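# Clear tablecloth from side table onto big table

## Task

Pull the tablecloth off the side table and lay it on the big table so that no part of it droops past the big table's edge. Each item that was standing on the side table has to finish upright on the uncovered side-table top, close to where it began. At the end all grippers must be open and the arms withdrawn; anything that stays put only because a robot is holding or propping it does not count.

## Robot and tools

ROBOTS. Six identical i2rt Big YAM arms, arm1 to arm6, each with six revolute joints, a two-finger gripper and a wrist camera. Their feet sit on the big table top (scene frame, metres; facing angle in degrees counter-clockwise from +x): arm1 (-0.87, +0.65, +0.72) facing -90; arm2 (-0.87, -0.65, +0.72) facing +90; arm3 (0.00, +0.65, +0.72) facing -90; arm4 (0.00, -0.65, +0.72) facing +90; arm5 (+0.87, +0.65, +0.72) facing -90; arm6 (+0.87, -0.65, +0.72) facing +90. So arms 1, 3, 5 stand on the +y side looking toward -y, and arms 2, 4, 6 stand opposite them looking toward +y. A hand reaches roughly 1.0 m out from the joint1 axis. Two fixed room cameras, cam_high and cam_low, also give views.

FRAME. One shared scene frame: origin on the floor, +z up. The hand point is halfway between the fingertips; its local z runs along the fingers and its local y is the closing direction.

JOINTS (all targets are absolute, radians except the gripper): joint1_rad -2.879..2.879, spins the arm about its foot, positive counter-clockwise seen from above, 0 = the foot's facing direction. joint2_rad 0..3.141, shoulder; 0 has the upper arm lying back roughly horizontal, larger values lift it and then carry it forward. joint3_rad 0..3.019, elbow; 0 is fully folded, larger opens it. joint4_rad -1.692..1.57, hand pitch, positive tips the fingers up. joint5_rad -1.57..1.57, sideways hand swing, positive toward the arm's right. joint6_rad -2.094..2.094, hand roll, positive clockwise viewed from behind. gripper_m 0..0.093, the fingertip gap in metres (grip force about 50-62 N per pad, less on some). Tolerances for counting as reached: ±0.045, ±0.14, ±0.09, ±0.055, ±0.03, ±0.035 rad and ±0.003 m. Joints move at different speeds, so the hand may sweep a wide curve between postures.

TOOLS.
execute_actions: arguments "actions" (a list holding one action or nothing) and optional "cameras". An action is an object keyed by arm name ("arm1"..."arm6"); under each sits {"joints": {...}} with any subset of joint1_rad..joint6_rad and gripper_m, each a target position, not an offset. Every arm named starts together; they may finish at different times; one action lasts at most 15 s. Joints or arms left out may still be driving at an earlier target. Any unknown key or out-of-range number rejects the whole call and nothing moves. "cameras" is a list of names (arm1_cam_wrist..arm6_cam_wrist, cam_high, cam_low, or "all"); omitted, null or ["all"] gives every camera, [] gives none. An empty actions list just reports state and images.
wait: "seconds" from 0 to 10; commands nothing, then returns the same kind of report.
zoom_image: "camera" plus "region" [x0, y0, x1, y1] in pixels of that camera's latest full image, top-left origin, at most 504 x 504.
finished_scene: "scene" (1 or 2) ends that scene for good and tells whether it succeeded; the next scene's task arrives in its result. Replying with no tool call ends all remaining scenes.

READING RESULTS. Each result lists every robot's state (joint_positions etc.), then images in the order given by the "pictures" line. joint_status tells how each commanded motion ended: reached, "off_target" (stopped short, maybe still pushing), "contact_stop" or "time_out" (the joint then holds where it stopped; after time_out it may keep a target near its current spot and keep pushing, listed under on_its_own). "joint command not followed" with a "cause:" line means a self/inter-arm collision check blocked that arm's joint targets (its gripper target still runs); those joints show "not_followed" and may be retried on later actions. on_its_own lists what joints are doing without being commanded this call; "held at" is their held target, not their position. To relieve a pushing joint, command its reported position. A held load makes joints sag. Tiny target changes may not move a joint. MOTOR HOT appears from 85 °C; at 100 °C an OVER-TEMPERATURE FAULT drops that whole arm until it cools, with "limit_stop_at_motor_heat" on unfinished keys; resend the targets afterward. Any stop reported in a call cancels later execute_actions, wait and finished_scene calls in the same reply.

CAUTIONS. The arms never halt on contact; they keep pressing, possibly hard, which also heats motors. Never let two arms squeeze each other: a hard press fails and ends the run, and the clearance check can act late and ignores fingers, gripper housings and wrist cameras. Do not knock rigid objects over or out of the work area (cloth is exempt). Avoid dropping, slipping or slamming things. The simulation runs on while you think and arms keep their last command, so hold loads briefly.

Each tool is called after "Emit:" in YAML: its name, and indented under it one key for each argument.

## Session

Emit:
execute_actions:
  actions: []

Scene clock: 0.00 s.
arm1.joint_positions: joint1_rad=+0.011 joint2_rad=+0.441 joint3_rad=+1.477 joint4_rad=-1.540 joint5_rad=+0.016 joint6_rad=+0.011 gripper_m=+0.095
arm1.joint_status: not commanded
arm1.hand: x=-0.8738 y=+0.5326 z=+1.3540 quat_wxyz=(-0.363, -0.609, -0.608, +0.358) (m; scene frame)
arm2.joint_positions: joint1_rad=+0.005 joint2_rad=+0.436 joint3_rad=+1.463 joint4_rad=-1.545 joint5_rad=+0.016 joint6_rad=+0.012 gripper_m=+0.094
arm2.joint_status: not commanded
arm2.hand: x=-0.8796 y=-0.5321 z=+1.2900 quat_wxyz=(-0.358, +0.617, -0.606, -0.353) (m; scene frame)
arm3.joint_positions: joint1_rad=+0.006 joint2_rad=+0.449 joint3_rad=+1.469 joint4_rad=-1.528 joint5_rad=-0.015 joint6_rad=+0.002 gripper_m=+0.094
arm3.joint_status: not commanded
arm3.hand: x=-0.0021 y=+0.5246 z=+1.2924 quat_wxyz=(-0.358, -0.617, -0.602, +0.359) (m; scene frame)
arm4.joint_positions: joint1_rad=+0.011 joint2_rad=+0.430 joint3_rad=+1.481 joint4_rad=-1.526 joint5_rad=+0.016 joint6_rad=+0.017 gripper_m=+0.095
arm4.joint_status: not commanded
arm4.hand: x=-0.0032 y=-0.5359 z=+1.2898 quat_wxyz=(-0.359, +0.613, -0.594, -0.378) (m; scene frame)
arm5.joint_positions: joint1_rad=-0.012 joint2_rad=+0.426 joint3_rad=+1.468 joint4_rad=-1.529 joint5_rad=+0.015 joint6_rad=+0.009 gripper_m=+0.094
arm5.joint_status: not commanded
arm5.hand: x=+0.8676 y=+0.5391 z=+1.3561 quat_wxyz=(-0.358, -0.616, -0.593, +0.376) (m; scene frame)
arm6.joint_positions: joint1_rad=+0.003 joint2_rad=+0.454 joint3_rad=+1.482 joint4_rad=-1.543 joint5_rad=+0.010 joint6_rad=-0.016 gripper_m=+0.095
arm6.joint_status: not commanded
arm6.hand: x=+0.8676 y=-0.5253 z=+1.3801 quat_wxyz=(-0.356, +0.624, -0.599, -0.354) (m; scene frame)
pictures: arm1_cam_wrist, arm2_cam_wrist, arm3_cam_wrist, arm4_cam_wrist, arm5_cam_wrist, arm6_cam_wrist, cam_high, cam_low
Images, in order (width x height): arm1_cam_wrist 504x504, arm2_cam_wrist 504x504, arm3_cam_wrist 504x504, arm4_cam_wrist 504x504, arm5_cam_wrist 504x504, arm6_cam_wrist 504x504, cam_high 504x504, cam_low 504x504.

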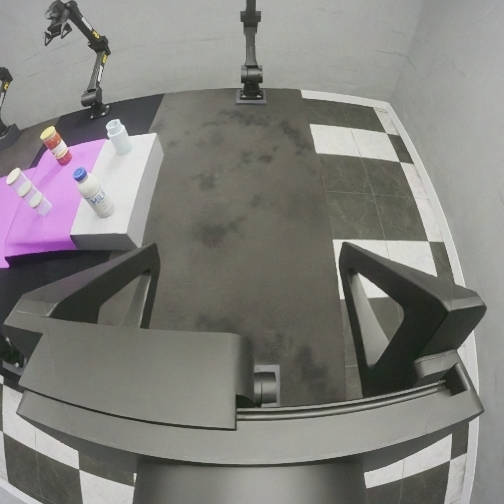

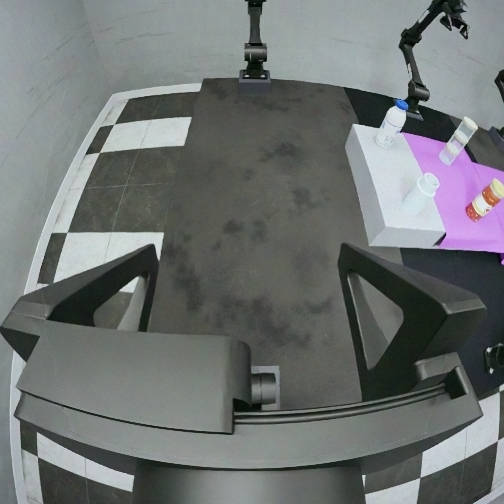

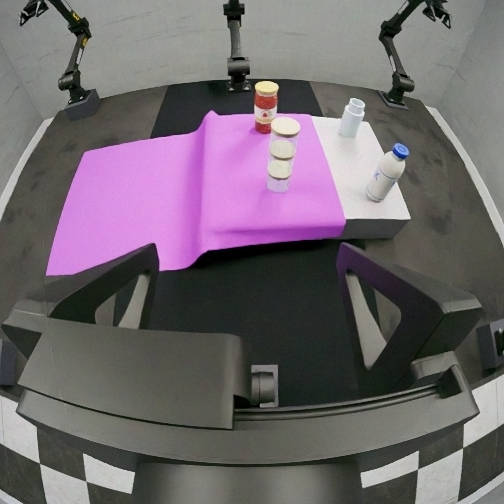

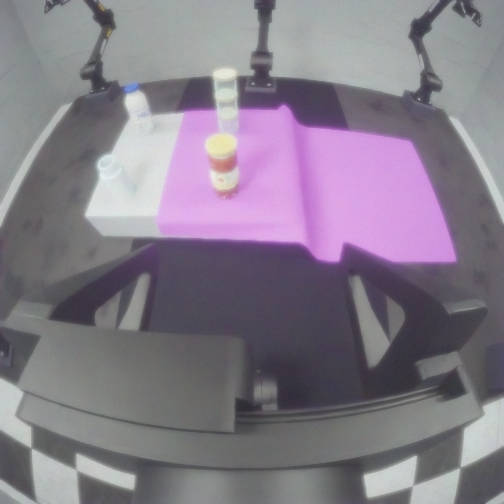

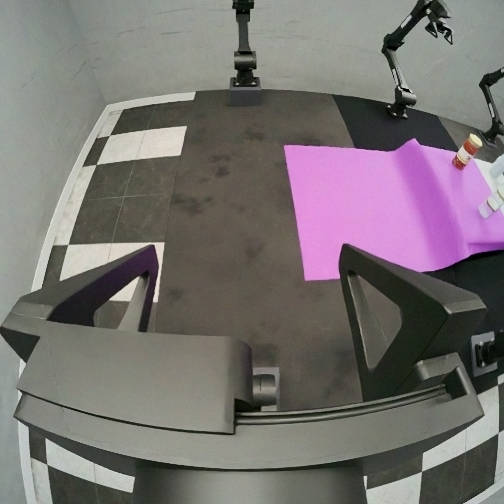

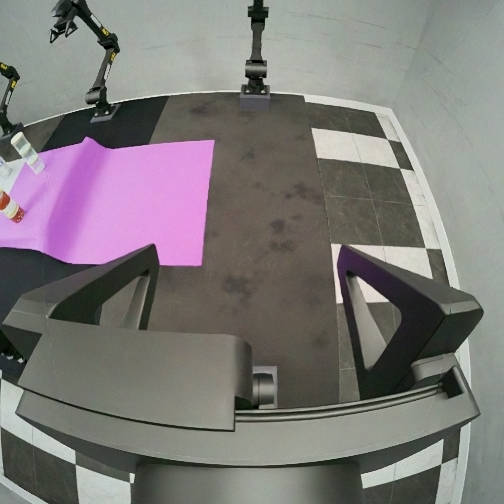

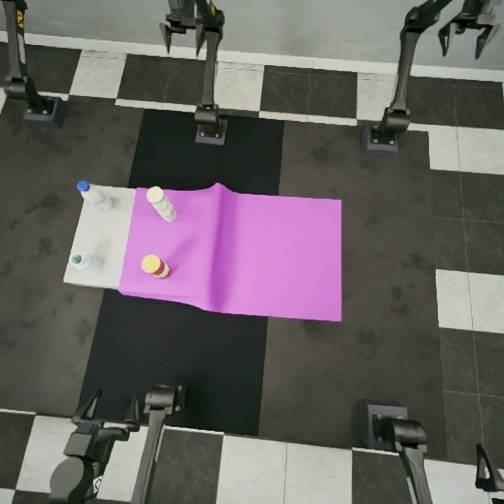

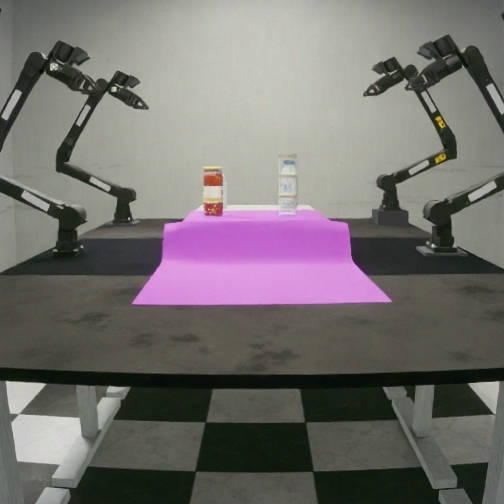

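Emit:
execute_actions:
  actions:
    - {"arm4":{"joints":{"joint4_rad":-0.6}},"arm3":{"joints":{"joint3_rad":0.9,"joint4_rad":-0.5}},"arm5":{"joints":{"joint1_rad":-0.5,"joint2_rad":1.4,"joint3_rad":1.3,"joint4_rad":-1.3}},"arm6":{"joints":{"joint1_rad":0.5,"joint2_rad":1.4,"joint3_rad":1.3,"joint4_rad":-1.3}}}
  cameras: ["arm5_cam_wrist","arm6_cam_wrist","cam_low","arm3_cam_wrist"]

Scene clock: 2.17 s.
arm1.joint_positions: joint1_rad=+0.011 joint2_rad=+0.441 joint3_rad=+1.477 joint4_rad=-1.540 joint5_rad=+0.016 joint6_rad=+0.011 gripper_m=+0.095
arm1.joint_status: not commanded
arm1.hand: x=-0.8738 y=+0.5326 z=+1.3540 quat_wxyz=(-0.363, -0.609, -0.608, +0.358) (m; scene frame)
arm2.joint_positions: joint1_rad=+0.005 joint2_rad=+0.436 joint3_rad=+1.463 joint4_rad=-1.545 joint5_rad=+0.016 joint6_rad=+0.012 gripper_m=+0.094
arm2.joint_status: not commanded
arm2.hand: x=-0.8796 y=-0.5321 z=+1.2900 quat_wxyz=(-0.358, +0.617, -0.606, -0.353) (m; scene frame)
arm3.joint_positions: joint1_rad=+0.006 joint2_rad=+0.456 joint3_rad=+0.900 joint4_rad=-0.520 joint5_rad=-0.015 joint6_rad=+0.002 gripper_m=+0.094
arm3.joint_status: all done
arm3.hand: x=-0.0077 y=+0.3480 z=+1.2343 quat_wxyz=(-0.478, -0.524, -0.513, +0.484) (m; scene frame)
arm4.joint_positions: joint1_rad=+0.011 joint2_rad=+0.430 joint3_rad=+1.481 joint4_rad=-0.621 joint5_rad=+0.016 joint6_rad=+0.017 gripper_m=+0.095
arm4.joint_status: all done
arm4.hand: x=-0.0034 y=-0.5310 z=+1.5048 quat_wxyz=(-0.575, +0.385, -0.378, -0.615) (m; scene frame)
arm5.joint_positions: joint1_rad=-0.495 joint2_rad=+1.403 joint3_rad=+1.293 joint4_rad=-1.304 joint5_rad=+0.015 joint6_rad=+0.009 gripper_m=+0.094
arm5.joint_status: all done
arm5.hand: x=+0.6536 y=+0.2652 z=+1.0265 quat_wxyz=(-0.036, -0.861, -0.501, +0.076) (m; scene frame)
arm6.joint_positions: joint1_rad=+0.499 joint2_rad=+1.403 joint3_rad=+1.286 joint4_rad=-1.306 joint5_rad=+0.010 joint6_rad=-0.016 gripper_m=+0.095
arm6.joint_status: all done
arm6.hand: x=+0.6500 y=-0.2667 z=+1.0429 quat_wxyz=(-0.041, +0.868, -0.491, -0.060) (m; scene frame)
pictures: arm3_cam_wrist, arm5_cam_wrist, arm6_cam_wrist, cam_low
Images, in order (width x height): arm3_cam_wrist 504x504, arm5_cam_wrist 504x504, arm6_cam_wrist 504x504, cam_low 504x504.

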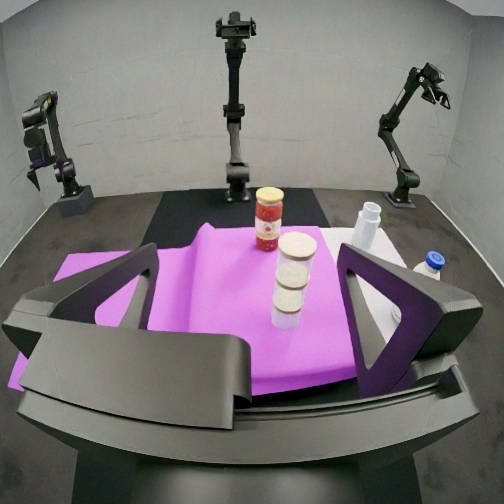

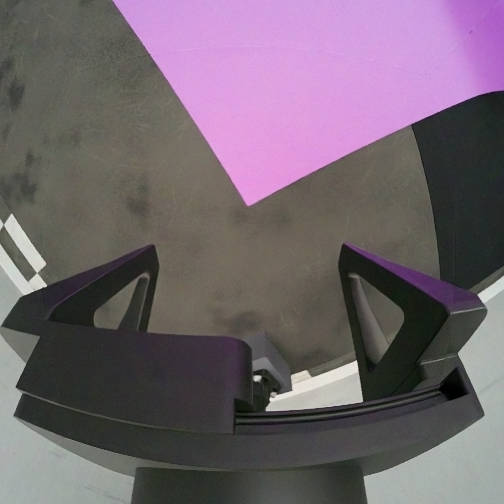

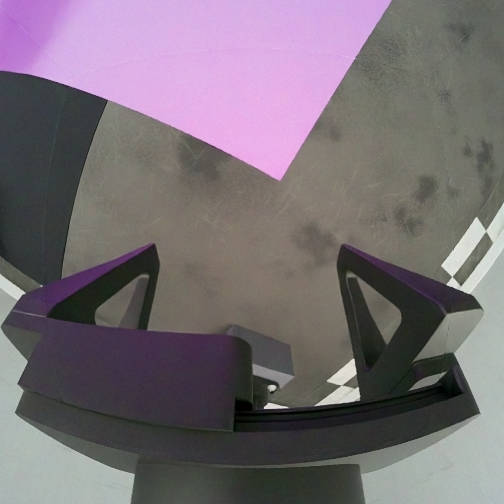

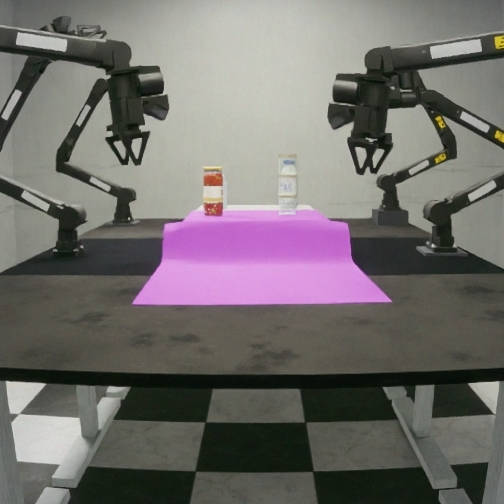

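Emit:
execute_actions:
  actions:
    - {"arm4":{"joints":{"joint1_rad":0.3,"joint2_rad":0.99,"joint3_rad":0.3,"joint4_rad":0.39}},"arm3":{"joints":{"joint1_rad":-0.25,"joint2_rad":0.99,"joint3_rad":0.3,"joint4_rad":0.39}},"arm5":{"joints":{"joint1_rad":-1.0}},"arm6":{"joints":{"joint1_rad":1.0}}}

Scene clock: 5.67 s.
arm1.joint_positions: joint1_rad=+0.011 joint2_rad=+0.441 joint3_rad=+1.477 joint4_rad=-1.540 joint5_rad=+0.016 joint6_rad=+0.011 gripper_m=+0.095
arm1.joint_status: not commanded
arm1.hand: x=-0.8738 y=+0.5326 z=+1.3540 quat_wxyz=(-0.363, -0.609, -0.608, +0.358) (m; scene frame)
arm2.joint_positions: joint1_rad=+0.005 joint2_rad=+0.436 joint3_rad=+1.463 joint4_rad=-1.545 joint5_rad=+0.016 joint6_rad=+0.012 gripper_m=+0.094
arm2.joint_status: not commanded
arm2.hand: x=-0.8796 y=-0.5321 z=+1.2900 quat_wxyz=(-0.358, +0.617, -0.606, -0.353) (m; scene frame)
arm3.joint_positions: joint1_rad=-0.249 joint2_rad=+0.998 joint3_rad=+0.300 joint4_rad=+0.371 joint5_rad=-0.015 joint6_rad=+0.002 gripper_m=+0.094
arm3.joint_status: all done
arm3.hand: x=-0.1106 y=+0.2664 z=+0.8913 quat_wxyz=(-0.354, -0.649, -0.490, +0.462) (m; scene frame)
arm4.joint_positions: joint1_rad=+0.294 joint2_rad=+0.997 joint3_rad=+0.295 joint4_rad=+0.367 joint5_rad=+0.016 joint6_rad=+0.017 gripper_m=+0.095
arm4.joint_status: all done
arm4.hand: x=-0.1304 y=-0.2746 z=+0.8785 quat_wxyz=(-0.335, +0.659, -0.479, -0.473) (m; scene frame)
arm5.joint_positions: joint1_rad=-1.005 joint2_rad=+1.403 joint3_rad=+1.293 joint4_rad=-1.304 joint5_rad=+0.015 joint6_rad=+0.009 gripper_m=+0.094
arm5.joint_status: all done
arm5.hand: x=+0.4928 y=+0.4204 z=+1.0263 quat_wxyz=(-0.018, -0.960, -0.268, +0.081) (m; scene frame)
arm6.joint_positions: joint1_rad=+1.005 joint2_rad=+1.403 joint3_rad=+1.286 joint4_rad=-1.306 joint5_rad=+0.010 joint6_rad=-0.016 gripper_m=+0.095
arm6.joint_status: all done
arm6.hand: x=+0.4920 y=-0.4212 z=+1.0432 quat_wxyz=(-0.023, +0.963, -0.258, -0.069) (m; scene frame)
pictures: arm1_cam_wrist, arm2_cam_wrist, arm3_cam_wrist, arm4_cam_wrist, arm5_cam_wrist, arm6_cam_wrist, cam_high, cam_low
Images, in order (width x height): arm1_cam_wrist 504x504, arm2_cam_wrist 504x504, arm3_cam_wrist 504x504, arm4_cam_wrist 504x504, arm5_cam_wrist 504x504, arm6_cam_wrist 504x504, cam_high 504x504, cam_low 504x504.

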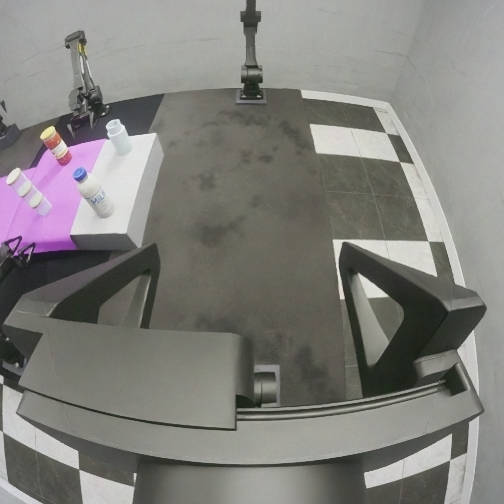

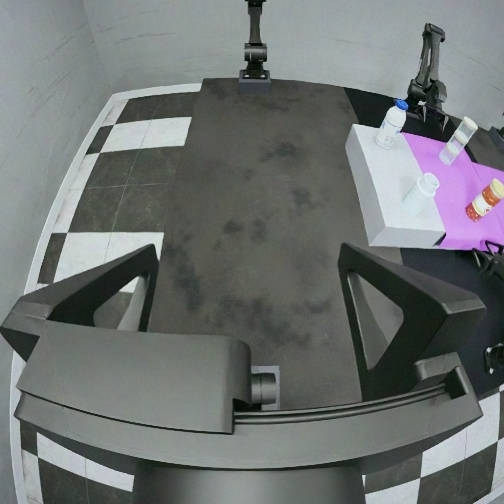

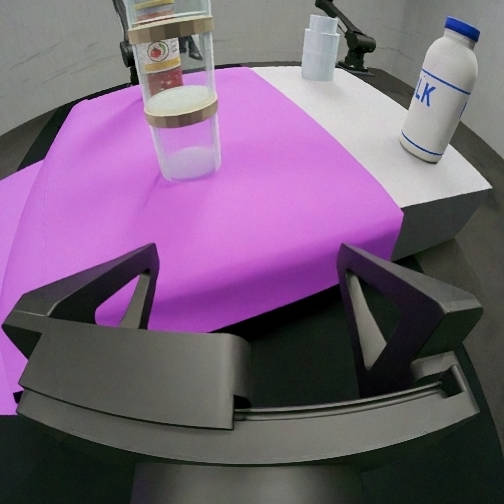

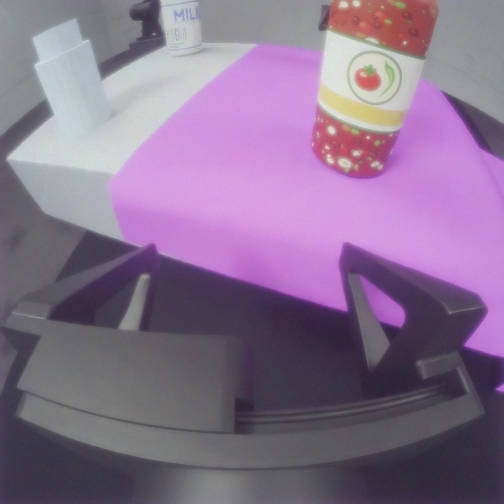

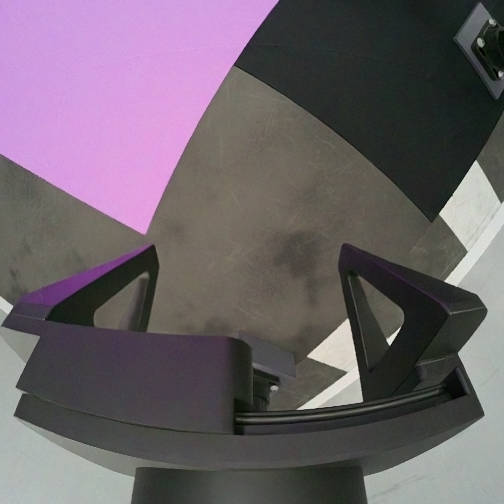

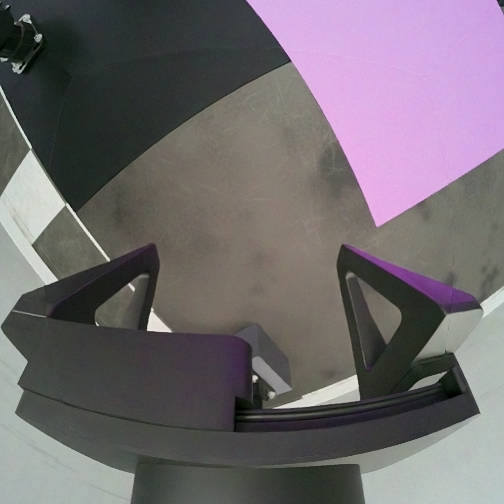

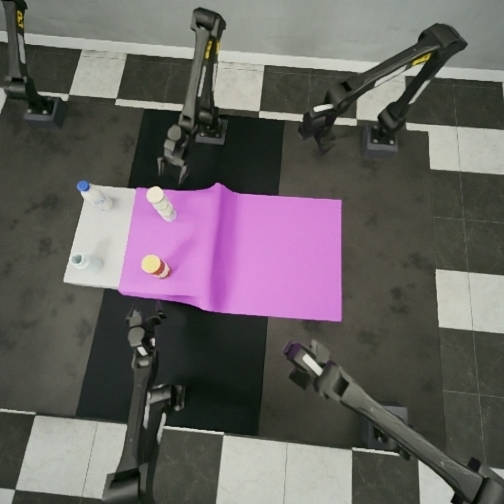

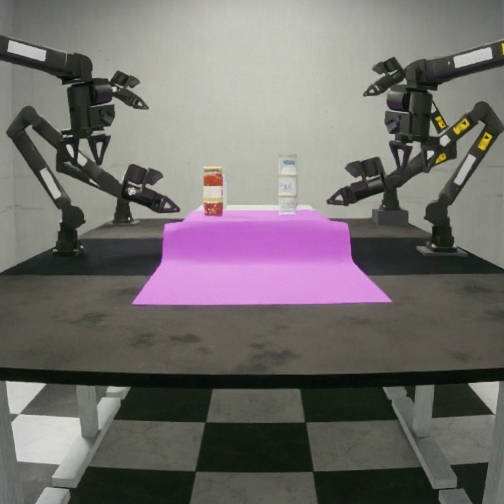

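Emit:
execute_actions:
  actions:
    - {"arm4":{"joints":{"joint1_rad":0.13,"joint3_rad":0.36}},"arm3":{"joints":{"joint1_rad":-0.14,"joint3_rad":0.33}},"arm5":{"joints":{"joint1_rad":-0.9,"joint2_rad":2.19,"joint3_rad":1.71,"joint4_rad":-0.62}},"arm6":{"joints":{"joint1_rad":0.9,"joint2_rad":2.23,"joint3_rad":1.71,"joint4_rad":-0.58}}}
  cameras: ["arm4_cam_wrist","cam_high","cam_low","arm3_cam_wrist"]

Scene clock: 8.17 s.
arm1.joint_positions: joint1_rad=+0.011 joint2_rad=+0.441 joint3_rad=+1.477 joint4_rad=-1.540 joint5_rad=+0.016 joint6_rad=+0.011 gripper_m=+0.095
arm1.joint_status: not commanded
arm1.hand: x=-0.8738 y=+0.5326 z=+1.3540 quat_wxyz=(-0.363, -0.609, -0.608, +0.358) (m; scene frame)
arm2.joint_positions: joint1_rad=+0.005 joint2_rad=+0.436 joint3_rad=+1.463 joint4_rad=-1.545 joint5_rad=+0.016 joint6_rad=+0.012 gripper_m=+0.094
arm2.joint_status: not commanded
arm2.hand: x=-0.8796 y=-0.5321 z=+1.2900 quat_wxyz=(-0.358, +0.617, -0.606, -0.353) (m; scene frame)
arm3.joint_positions: joint1_rad=-0.142 joint2_rad=+0.998 joint3_rad=+0.300 joint4_rad=+0.371 joint5_rad=-0.015 joint6_rad=+0.002 gripper_m=+0.094
arm3.joint_status: all done
arm3.hand: x=-0.0691 y=+0.2568 z=+0.8913 quat_wxyz=(-0.379, -0.622, -0.524, +0.443) (m; scene frame)
arm4.joint_positions: joint1_rad=+0.134 joint2_rad=+0.997 joint3_rad=+0.311 joint4_rad=+0.369 joint5_rad=+0.016 joint6_rad=+0.017 gripper_m=+0.095
arm4.joint_status: all done
arm4.hand: x=-0.0696 y=-0.2536 z=+0.8868 quat_wxyz=(-0.376, +0.615, -0.527, -0.450) (m; scene frame)
arm5.joint_positions: joint1_rad=-0.896 joint2_rad=+2.190 joint3_rad=+1.685 joint4_rad=-0.630 joint5_rad=+0.015 joint6_rad=+0.009 gripper_m=+0.094
arm5.joint_status: all done
arm5.hand: x=+0.2894 y=+0.1995 z=+0.7896 quat_wxyz=(-0.067, -0.924, -0.312, +0.210) (m; scene frame)
arm6.joint_positions: joint1_rad=+0.894 joint2_rad=+2.251 joint3_rad=+1.683 joint4_rad=-0.591 joint5_rad=+0.010 joint6_rad=-0.016 gripper_m=+0.095
arm6.joint_status: all done
arm6.hand: x=+0.2876 y=-0.2049 z=+0.7662 quat_wxyz=(-0.070, +0.930, -0.306, -0.191) (m; scene frame)
pictures: arm3_cam_wrist, arm4_cam_wrist, cam_high, cam_low
Images, in order (width x height): arm3_cam_wrist 504x504, arm4_cam_wrist 504x504, cam_high 504x504, cam_low 504x504.

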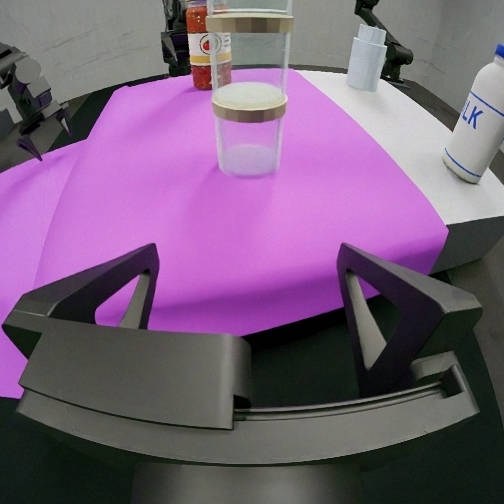

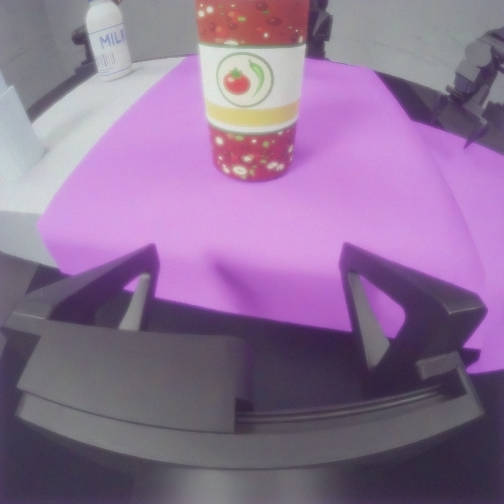

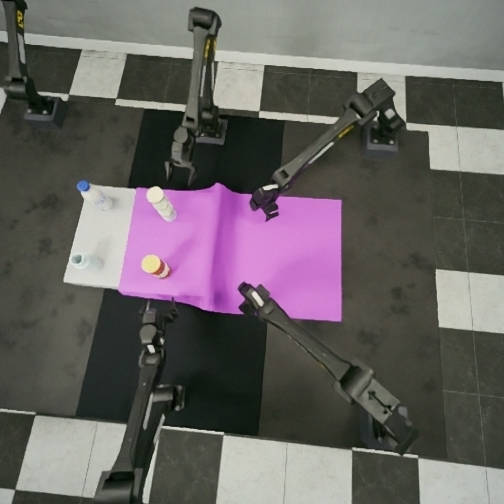

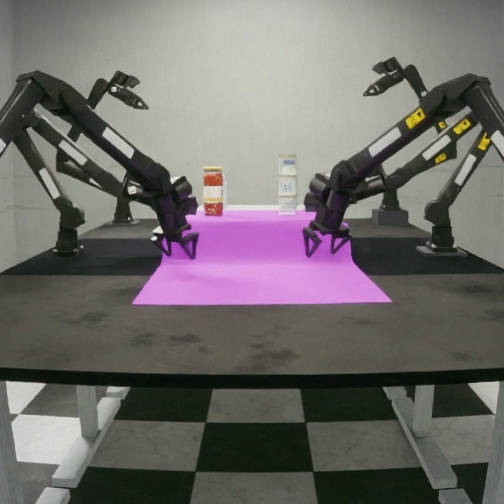

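Emit:
execute_actions:
  actions:
    - {"arm4":{"joints":{"joint2_rad":1.325,"joint3_rad":0.62,"joint4_rad":0.46}},"arm3":{"joints":{"joint2_rad":1.43,"joint3_rad":0.655,"joint4_rad":0.51}},"arm5":{"joints":{"joint2_rad":2.29}},"arm6":{"joints":{"joint2_rad":2.32}}}
  cameras: ["arm4_cam_wrist","arm5_cam_wrist","cam_low","arm3_cam_wrist"]

Scene clock: 10.07 s.
arm1.joint_positions: joint1_rad=+0.011 joint2_rad=+0.441 joint3_rad=+1.477 joint4_rad=-1.540 joint5_rad=+0.016 joint6_rad=+0.011 gripper_m=+0.095
arm1.joint_status: not commanded
arm1.hand: x=-0.8738 y=+0.5326 z=+1.3540 quat_wxyz=(-0.363, -0.609, -0.608, +0.358) (m; scene frame)
arm2.joint_positions: joint1_rad=+0.005 joint2_rad=+0.436 joint3_rad=+1.463 joint4_rad=-1.545 joint5_rad=+0.016 joint6_rad=+0.012 gripper_m=+0.094
arm2.joint_status: not commanded
arm2.hand: x=-0.8796 y=-0.5321 z=+1.2900 quat_wxyz=(-0.358, +0.617, -0.606, -0.353) (m; scene frame)
arm3.joint_positions: joint1_rad=-0.142 joint2_rad=+1.441 joint3_rad=+0.616 joint4_rad=+0.497 joint5_rad=-0.015 joint6_rad=+0.002 gripper_m=+0.094
arm3.joint_status: all done
arm3.hand: x=-0.0928 y=+0.1259 z=+0.8851 quat_wxyz=(-0.378, -0.622, -0.524, +0.442) (m; scene frame)
arm4.joint_positions: joint1_rad=+0.134 joint2_rad=+1.324 joint3_rad=+0.585 joint4_rad=+0.443 joint5_rad=+0.016 joint6_rad=+0.017 gripper_m=+0.095
arm4.joint_status: all done
arm4.hand: x=-0.0896 y=-0.1450 z=+0.9062 quat_wxyz=(-0.382, +0.610, -0.523, -0.457) (m; scene frame)
arm5.joint_positions: joint1_rad=-0.896 joint2_rad=+2.256 joint3_rad=+1.695 joint4_rad=-0.620 joint5_rad=+0.015 joint6_rad=+0.009 gripper_m=+0.094
arm5.joint_status: all done
arm5.hand: x=+0.2923 y=+0.2017 z=+0.7481 quat_wxyz=(-0.060, -0.929, -0.314, +0.189) (m; scene frame)
arm6.joint_positions: joint1_rad=+0.894 joint2_rad=+2.301 joint3_rad=+1.689 joint4_rad=-0.585 joint5_rad=+0.010 joint6_rad=-0.016 gripper_m=+0.095
arm6.joint_status: all done
arm6.hand: x=+0.2922 y=-0.2084 z=+0.7335 quat_wxyz=(-0.064, +0.934, -0.307, -0.173) (m; scene frame)
pictures: arm3_cam_wrist, arm4_cam_wrist, arm5_cam_wrist, cam_low
Images, in order (width x height): arm3_cam_wrist 504x504, arm4_cam_wrist 504x504, arm5_cam_wrist 504x504, cam_low 504x504.

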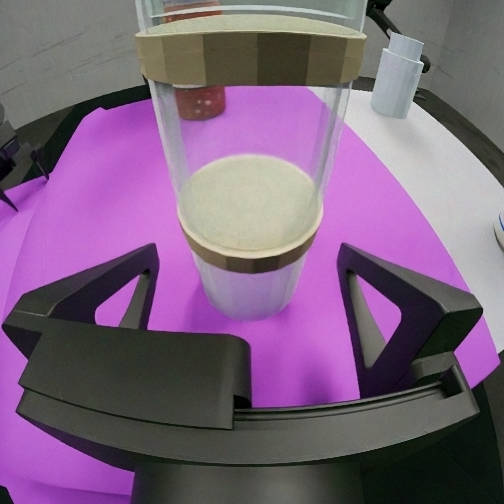

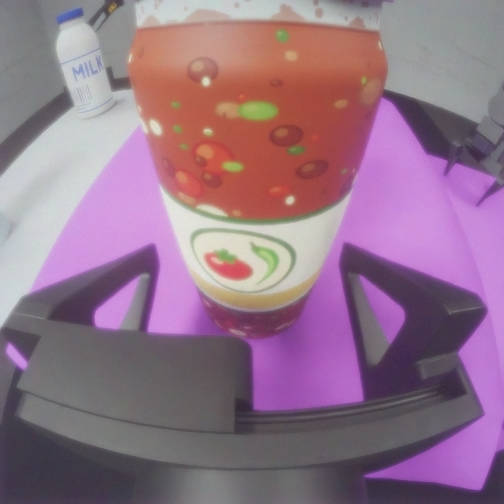

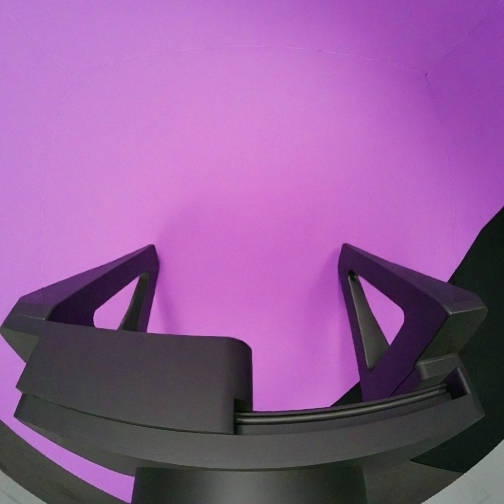

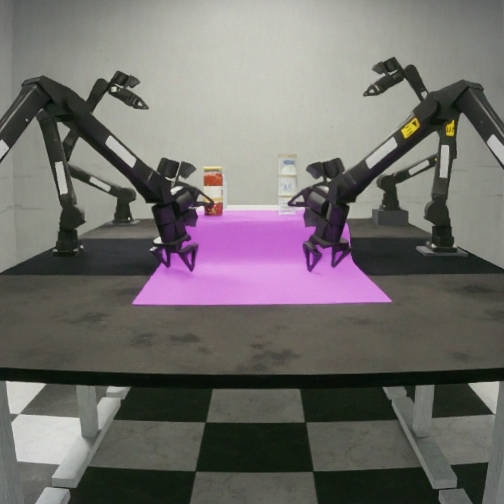

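Emit:
execute_actions:
  actions:
    - {"arm4":{"joints":{"joint2_rad":1.37,"joint3_rad":0.66}},"arm3":{"joints":{"joint2_rad":1.49,"joint3_rad":0.70}},"arm5":{"joints":{"joint2_rad":2.37}},"arm6":{"joints":{"joint2_rad":2.38}}}
  cameras: []

Emit:
execute_actions:
  actions:
    - {"arm4":{"joints":{"gripper_m":0.04}},"arm3":{"joints":{"gripper_m":0.03}},"arm5":{"joints":{"gripper_m":0}},"arm6":{"joints":{"gripper_m":0}}}
  cameras: ["arm4_cam_wrist","arm5_cam_wrist","cam_low","arm3_cam_wrist","arm6_cam_wrist"]

Scene clock: 11.47 s.
arm1.joint_positions: joint1_rad=+0.011 joint2_rad=+0.441 joint3_rad=+1.477 joint4_rad=-1.540 joint5_rad=+0.016 joint6_rad=+0.011 gripper_m=+0.095
arm1.joint_status: not commanded
arm1.hand: x=-0.8738 y=+0.5326 z=+1.3540 quat_wxyz=(-0.363, -0.609, -0.608, +0.358) (m; scene frame)
arm2.joint_positions: joint1_rad=+0.005 joint2_rad=+0.436 joint3_rad=+1.463 joint4_rad=-1.545 joint5_rad=+0.016 joint6_rad=+0.012 gripper_m=+0.094
arm2.joint_status: not commanded
arm2.hand: x=-0.8796 y=-0.5321 z=+1.2900 quat_wxyz=(-0.358, +0.617, -0.606, -0.353) (m; scene frame)
arm3.joint_positions: joint1_rad=-0.142 joint2_rad=+1.492 joint3_rad=+0.645 joint4_rad=+0.497 joint5_rad=-0.015 joint6_rad=+0.002 gripper_m=+0.094
arm3.joint_status: all done
arm3.hand: x=-0.0949 y=+0.1144 z=+0.8729 quat_wxyz=(-0.373, -0.627, -0.528, +0.435) (m; scene frame)
arm4.joint_positions: joint1_rad=+0.134 joint2_rad=+1.361 joint3_rad=+0.612 joint4_rad=+0.443 joint5_rad=+0.016 joint6_rad=+0.017 gripper_m=+0.095
arm4.joint_status: all done
arm4.hand: x=-0.0916 y=-0.1342 z=+0.9014 quat_wxyz=(-0.379, +0.612, -0.525, -0.454) (m; scene frame)
arm5.joint_positions: joint1_rad=-0.896 joint2_rad=+2.266 joint3_rad=+1.705 joint4_rad=-0.620 joint5_rad=+0.015 joint6_rad=+0.009 gripper_m=+0.094
arm5.joint_status: all done
arm5.hand: x=+0.2902 y=+0.2000 z=+0.7456 quat_wxyz=(-0.060, -0.929, -0.314, +0.189) (m; scene frame)
arm6.joint_positions: joint1_rad=+0.894 joint2_rad=+2.306 joint3_rad=+1.692 joint4_rad=-0.585 joint5_rad=+0.010 joint6_rad=-0.016 gripper_m=+0.095
arm6.joint_status: all done
arm6.hand: x=+0.2923 y=-0.2084 z=+0.7309 quat_wxyz=(-0.064, +0.934, -0.307, -0.171) (m; scene frame)
pictures: none
No camera images: the call's "cameras" was empty. Leave "cameras" out to get every camera's image.

Scene clock: 12.40 s.
arm1.joint_positions: joint1_rad=+0.011 joint2_rad=+0.441 joint3_rad=+1.477 joint4_rad=-1.540 joint5_rad=+0.016 joint6_rad=+0.011 gripper_m=+0.095
arm1.joint_status: not commanded
arm1.hand: x=-0.8738 y=+0.5326 z=+1.3540 quat_wxyz=(-0.363, -0.609, -0.608, +0.358) (m; scene frame)
arm2.joint_positions: joint1_rad=+0.005 joint2_rad=+0.436 joint3_rad=+1.463 joint4_rad=-1.545 joint5_rad=+0.016 joint6_rad=+0.012 gripper_m=+0.094
arm2.joint_status: not commanded
arm2.hand: x=-0.8796 y=-0.5321 z=+1.2900 quat_wxyz=(-0.358, +0.617, -0.606, -0.353) (m; scene frame)
arm3.joint_positions: joint1_rad=-0.142 joint2_rad=+1.492 joint3_rad=+0.645 joint4_rad=+0.497 joint5_rad=-0.014 joint6_rad=+0.002 gripper_m=+0.058
arm3.joint_status: gripper_m off_target (ended at +0.058, target +0.030)
arm3.hand: x=-0.0951 y=+0.1145 z=+0.8729 quat_wxyz=(-0.372, -0.627, -0.528, +0.436) (m; scene frame)
arm4.joint_positions: joint1_rad=+0.132 joint2_rad=+1.361 joint3_rad=+0.612 joint4_rad=+0.443 joint5_rad=+0.019 joint6_rad=+0.014 gripper_m=+0.067
arm4.joint_status: gripper_m off_target (ended at +0.067, target +0.040)
arm4.hand: x=-0.0905 y=-0.1340 z=+0.9014 quat_wxyz=(-0.381, +0.612, -0.525, -0.452) (m; scene frame)
arm5.joint_positions: joint1_rad=-0.896 joint2_rad=+2.275 joint3_rad=+1.720 joint4_rad=-0.609 joint5_rad=+0.014 joint6_rad=+0.009 gripper_m=+0.001
arm5.joint_status: all done
arm5.hand: x=+0.2846 y=+0.1956 z=+0.7460 quat_wxyz=(-0.062, -0.927, -0.313, +0.197) (m; scene frame)
arm6.joint_positions: joint1_rad=+0.883 joint2_rad=+2.311 joint3_rad=+1.718 joint4_rad=-0.566 joint5_rad=+0.019 joint6_rad=-0.040 gripper_m=+0.002
arm6.joint_status: all done
arm6.hand: x=+0.2864 y=-0.1917 z=+0.7399 quat_wxyz=(-0.077, +0.932, -0.301, -0.187) (m; scene frame)
pictures: arm3_cam_wrist, arm4_cam_wrist, arm5_cam_wrist, arm6_cam_wrist, cam_low
Images, in order (width x height): arm3_cam_wrist 504x504, arm4_cam_wrist 504x504, arm5_cam_wrist 504x504, arm6_cam_wrist 504x504, cam_low 504x504.

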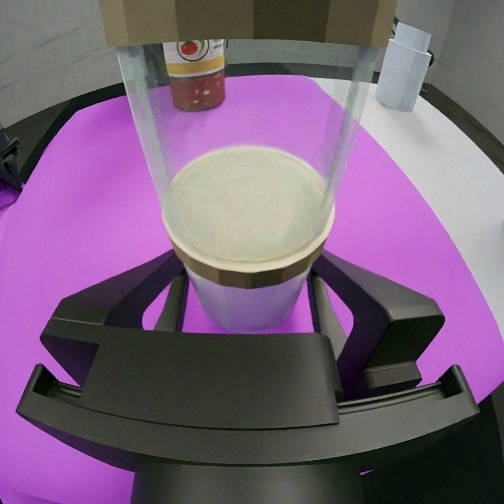

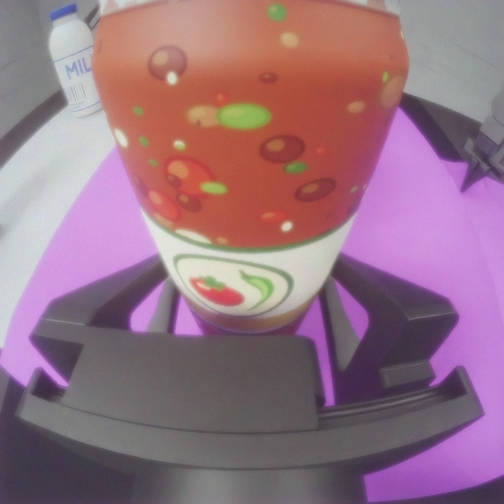

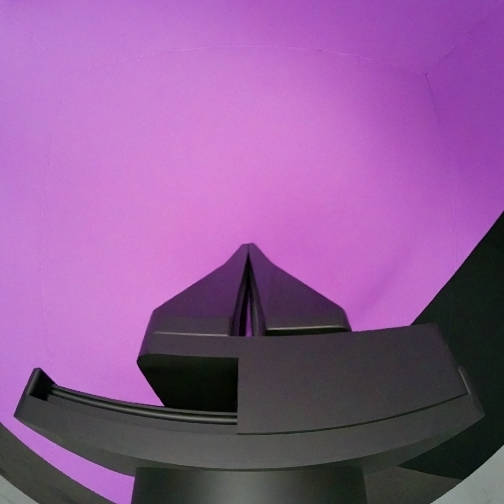

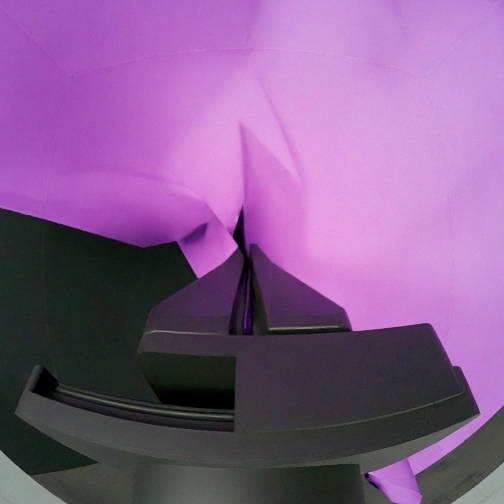

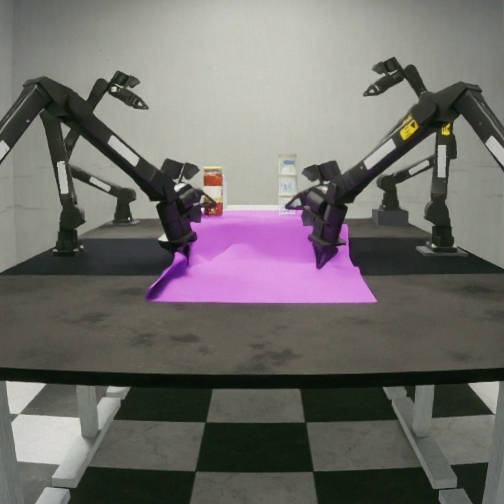

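Emit:
execute_actions:
  actions:
    - {"arm4":{"joints":{"joint3_rad":0.81,"joint4_rad":0.3}},"arm3":{"joints":{"joint3_rad":0.84,"joint4_rad":0.35}},"arm5":{"joints":{"joint2_rad":0.6,"gripper_m":0.09}},"arm6":{"joints":{"joint2_rad":2.15}}}
  cameras: ["cam_low"]

Emit:
execute_actions:
  actions:
    - {"arm6":{"joints":{"joint1_rad":0.0}},"arm5":{"joints":{"joint1_rad":0}}}
  cameras: ["cam_low","cam_high"]

Scene clock: 15.23 s.
arm1.joint_positions: joint1_rad=+0.011 joint2_rad=+0.441 joint3_rad=+1.477 joint4_rad=-1.540 joint5_rad=+0.016 joint6_rad=+0.011 gripper_m=+0.095
arm1.joint_status: not commanded
arm1.hand: x=-0.8738 y=+0.5326 z=+1.3540 quat_wxyz=(-0.363, -0.609, -0.608, +0.358) (m; scene frame)
arm2.joint_positions: joint1_rad=+0.005 joint2_rad=+0.436 joint3_rad=+1.463 joint4_rad=-1.545 joint5_rad=+0.016 joint6_rad=+0.012 gripper_m=+0.094
arm2.joint_status: not commanded
arm2.hand: x=-0.8796 y=-0.5321 z=+1.2900 quat_wxyz=(-0.358, +0.617, -0.606, -0.353) (m; scene frame)
arm3.joint_positions: joint1_rad=-0.142 joint2_rad=+1.510 joint3_rad=+0.761 joint4_rad=+0.338 joint5_rad=-0.014 joint6_rad=+0.002 gripper_m=+0.058
arm3.joint_status: all done
arm3.hand: x=-0.1001 y=+0.0870 z=+0.8840 quat_wxyz=(-0.356, -0.640, -0.539, +0.416) (m; scene frame)
arm4.joint_positions: joint1_rad=+0.132 joint2_rad=+1.391 joint3_rad=+0.720 joint4_rad=+0.285 joint5_rad=+0.019 joint6_rad=+0.014 gripper_m=+0.067
arm4.joint_status: all done
arm4.hand: x=-0.0948 y=-0.1103 z=+0.9058 quat_wxyz=(-0.361, +0.630, -0.540, -0.427) (m; scene frame)
arm5.joint_positions: joint1_rad=-0.896 joint2_rad=+0.597 joint3_rad=+1.714 joint4_rad=-0.615 joint5_rad=+0.013 joint6_rad=+0.009 gripper_m=+0.090
arm5.joint_status: all done
arm5.hand: x=+0.7709 y=+0.5781 z=+1.6538 quat_wxyz=(-0.282, -0.481, -0.156, +0.815) (m; scene frame)
arm6.joint_positions: joint1_rad=+0.894 joint2_rad=+2.156 joint3_rad=+1.697 joint4_rad=-0.579 joint5_rad=+0.010 joint6_rad=-0.026 gripper_m=+0.001
arm6.joint_status: all done
arm6.hand: x=+0.2700 y=-0.1916 z=+0.8420 quat_wxyz=(-0.091, +0.918, -0.297, -0.245) (m; scene frame)
pictures: cam_low
Images, in order (width x height): cam_low 504x504.

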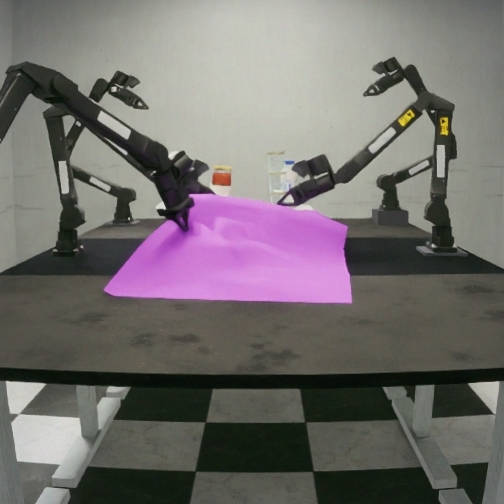

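Scene clock: 17.07 s.
arm1.joint_positions: joint1_rad=+0.011 joint2_rad=+0.441 joint3_rad=+1.477 joint4_rad=-1.540 joint5_rad=+0.016 joint6_rad=+0.011 gripper_m=+0.095
arm1.joint_status: not commanded
arm1.hand: x=-0.8738 y=+0.5326 z=+1.3540 quat_wxyz=(-0.363, -0.609, -0.608, +0.358) (m; scene frame)
arm2.joint_positions: joint1_rad=+0.005 joint2_rad=+0.436 joint3_rad=+1.463 joint4_rad=-1.545 joint5_rad=+0.016 joint6_rad=+0.012 gripper_m=+0.094
arm2.joint_status: not commanded
arm2.hand: x=-0.8796 y=-0.5321 z=+1.2900 quat_wxyz=(-0.358, +0.617, -0.606, -0.353) (m; scene frame)
arm3.joint_positions: joint1_rad=-0.142 joint2_rad=+1.510 joint3_rad=+0.761 joint4_rad=+0.338 joint5_rad=-0.014 joint6_rad=+0.002 gripper_m=+0.058
arm3.joint_status: not commanded
arm3.hand: x=-0.1001 y=+0.0870 z=+0.8840 quat_wxyz=(-0.356, -0.640, -0.539, +0.416) (m; scene frame)
arm4.joint_positions: joint1_rad=+0.132 joint2_rad=+1.391 joint3_rad=+0.720 joint4_rad=+0.283 joint5_rad=+0.019 joint6_rad=+0.014 gripper_m=+0.067
arm4.joint_status: not commanded
arm4.hand: x=-0.0949 y=-0.1104 z=+0.9052 quat_wxyz=(-0.360, +0.630, -0.540, -0.426) (m; scene frame)
arm5.joint_positions: joint1_rad=-0.011 joint2_rad=+0.597 joint3_rad=+1.714 joint4_rad=-0.615 joint5_rad=+0.013 joint6_rad=+0.009 gripper_m=+0.090
arm5.joint_status: all done
arm5.hand: x=+0.8694 y=+0.5262 z=+1.6536 quat_wxyz=(-0.602, -0.366, -0.350, +0.617) (m; scene frame)
arm6.joint_positions: joint1_rad=+0.006 joint2_rad=+2.156 joint3_rad=+1.697 joint4_rad=-0.579 joint5_rad=+0.012 joint6_rad=-0.022 gripper_m=+0.001
arm6.joint_status: all done
arm6.hand: x=+0.8471 y=+0.1047 z=+0.8419 quat_wxyz=(-0.189, +0.700, -0.664, -0.181) (m; scene frame)
pictures: cam_high, cam_low
Images, in order (width x height): cam_high 504x504, cam_low 504x504.

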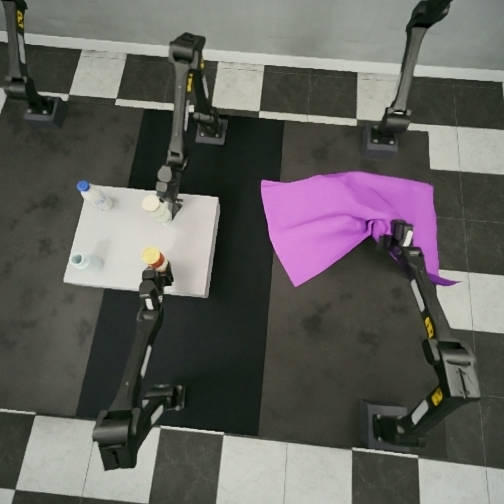

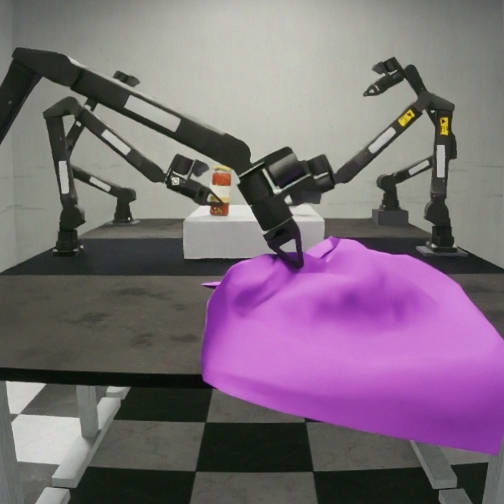

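Emit:
execute_actions:
  actions:
    - {"arm4":{"joints":{"joint2_rad":1.34,"joint3_rad":0.61,"joint4_rad":0.465}},"arm3":{"joints":{"joint2_rad":1.48,"joint3_rad":0.64,"joint4_rad":0.51}},"arm6":{"joints":{"joint1_rad":0.55}}}
  cameras: ["cam_low","cam_high","arm3_cam_wrist"]

Scene clock: 19.70 s.
arm1.joint_positions: joint1_rad=+0.011 joint2_rad=+0.441 joint3_rad=+1.477 joint4_rad=-1.540 joint5_rad=+0.016 joint6_rad=+0.011 gripper_m=+0.095
arm1.joint_status: not commanded
arm1.hand: x=-0.8738 y=+0.5326 z=+1.3540 quat_wxyz=(-0.363, -0.609, -0.608, +0.358) (m; scene frame)
arm2.joint_positions: joint1_rad=+0.005 joint2_rad=+0.436 joint3_rad=+1.463 joint4_rad=-1.545 joint5_rad=+0.016 joint6_rad=+0.012 gripper_m=+0.094
arm2.joint_status: not commanded
arm2.hand: x=-0.8796 y=-0.5321 z=+1.2900 quat_wxyz=(-0.358, +0.617, -0.606, -0.353) (m; scene frame)
arm3.joint_positions: joint1_rad=-0.142 joint2_rad=+1.492 joint3_rad=+0.646 joint4_rad=+0.492 joint5_rad=-0.015 joint6_rad=+0.000 gripper_m=+0.058
arm3.joint_status: all done
arm3.hand: x=-0.0949 y=+0.1146 z=+0.8720 quat_wxyz=(-0.371, -0.627, -0.529, +0.434) (m; scene frame)
arm4.joint_positions: joint1_rad=+0.132 joint2_rad=+1.358 joint3_rad=+0.610 joint4_rad=+0.438 joint5_rad=+0.019 joint6_rad=+0.014 gripper_m=+0.067
arm4.joint_status: all done
arm4.hand: x=-0.0903 y=-0.1354 z=+0.9006 quat_wxyz=(-0.380, +0.613, -0.526, -0.451) (m; scene frame)
arm5.joint_positions: joint1_rad=-0.011 joint2_rad=+0.597 joint3_rad=+1.714 joint4_rad=-0.615 joint5_rad=+0.013 joint6_rad=+0.009 gripper_m=+0.090
arm5.joint_status: not commanded
arm5.hand: x=+0.8694 y=+0.5262 z=+1.6536 quat_wxyz=(-0.602, -0.366, -0.350, +0.617) (m; scene frame)
arm6.joint_positions: joint1_rad=+0.540 joint2_rad=+2.156 joint3_rad=+1.697 joint4_rad=-0.579 joint5_rad=+0.008 joint6_rad=-0.014 gripper_m=+0.001
arm6.joint_status: all done
arm6.hand: x=+0.4660 y=-0.0121 z=+0.8417 quat_wxyz=(-0.130, +0.849, -0.460, -0.227) (m; scene frame)
pictures: arm3_cam_wrist, cam_high, cam_low
Images, in order (width x height): arm3_cam_wrist 504x504, cam_high 504x504, cam_low 504x504.

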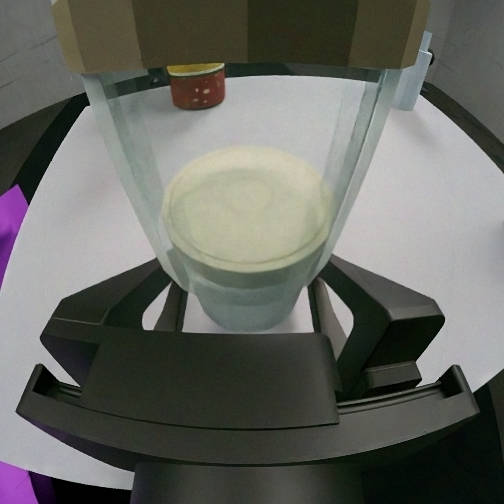

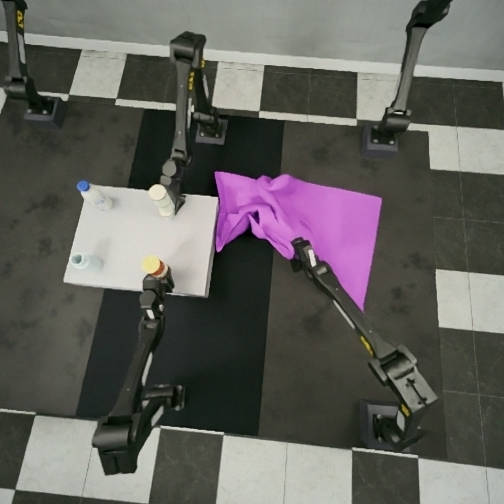

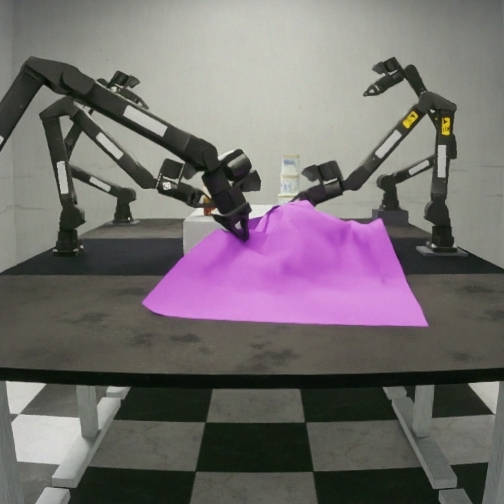

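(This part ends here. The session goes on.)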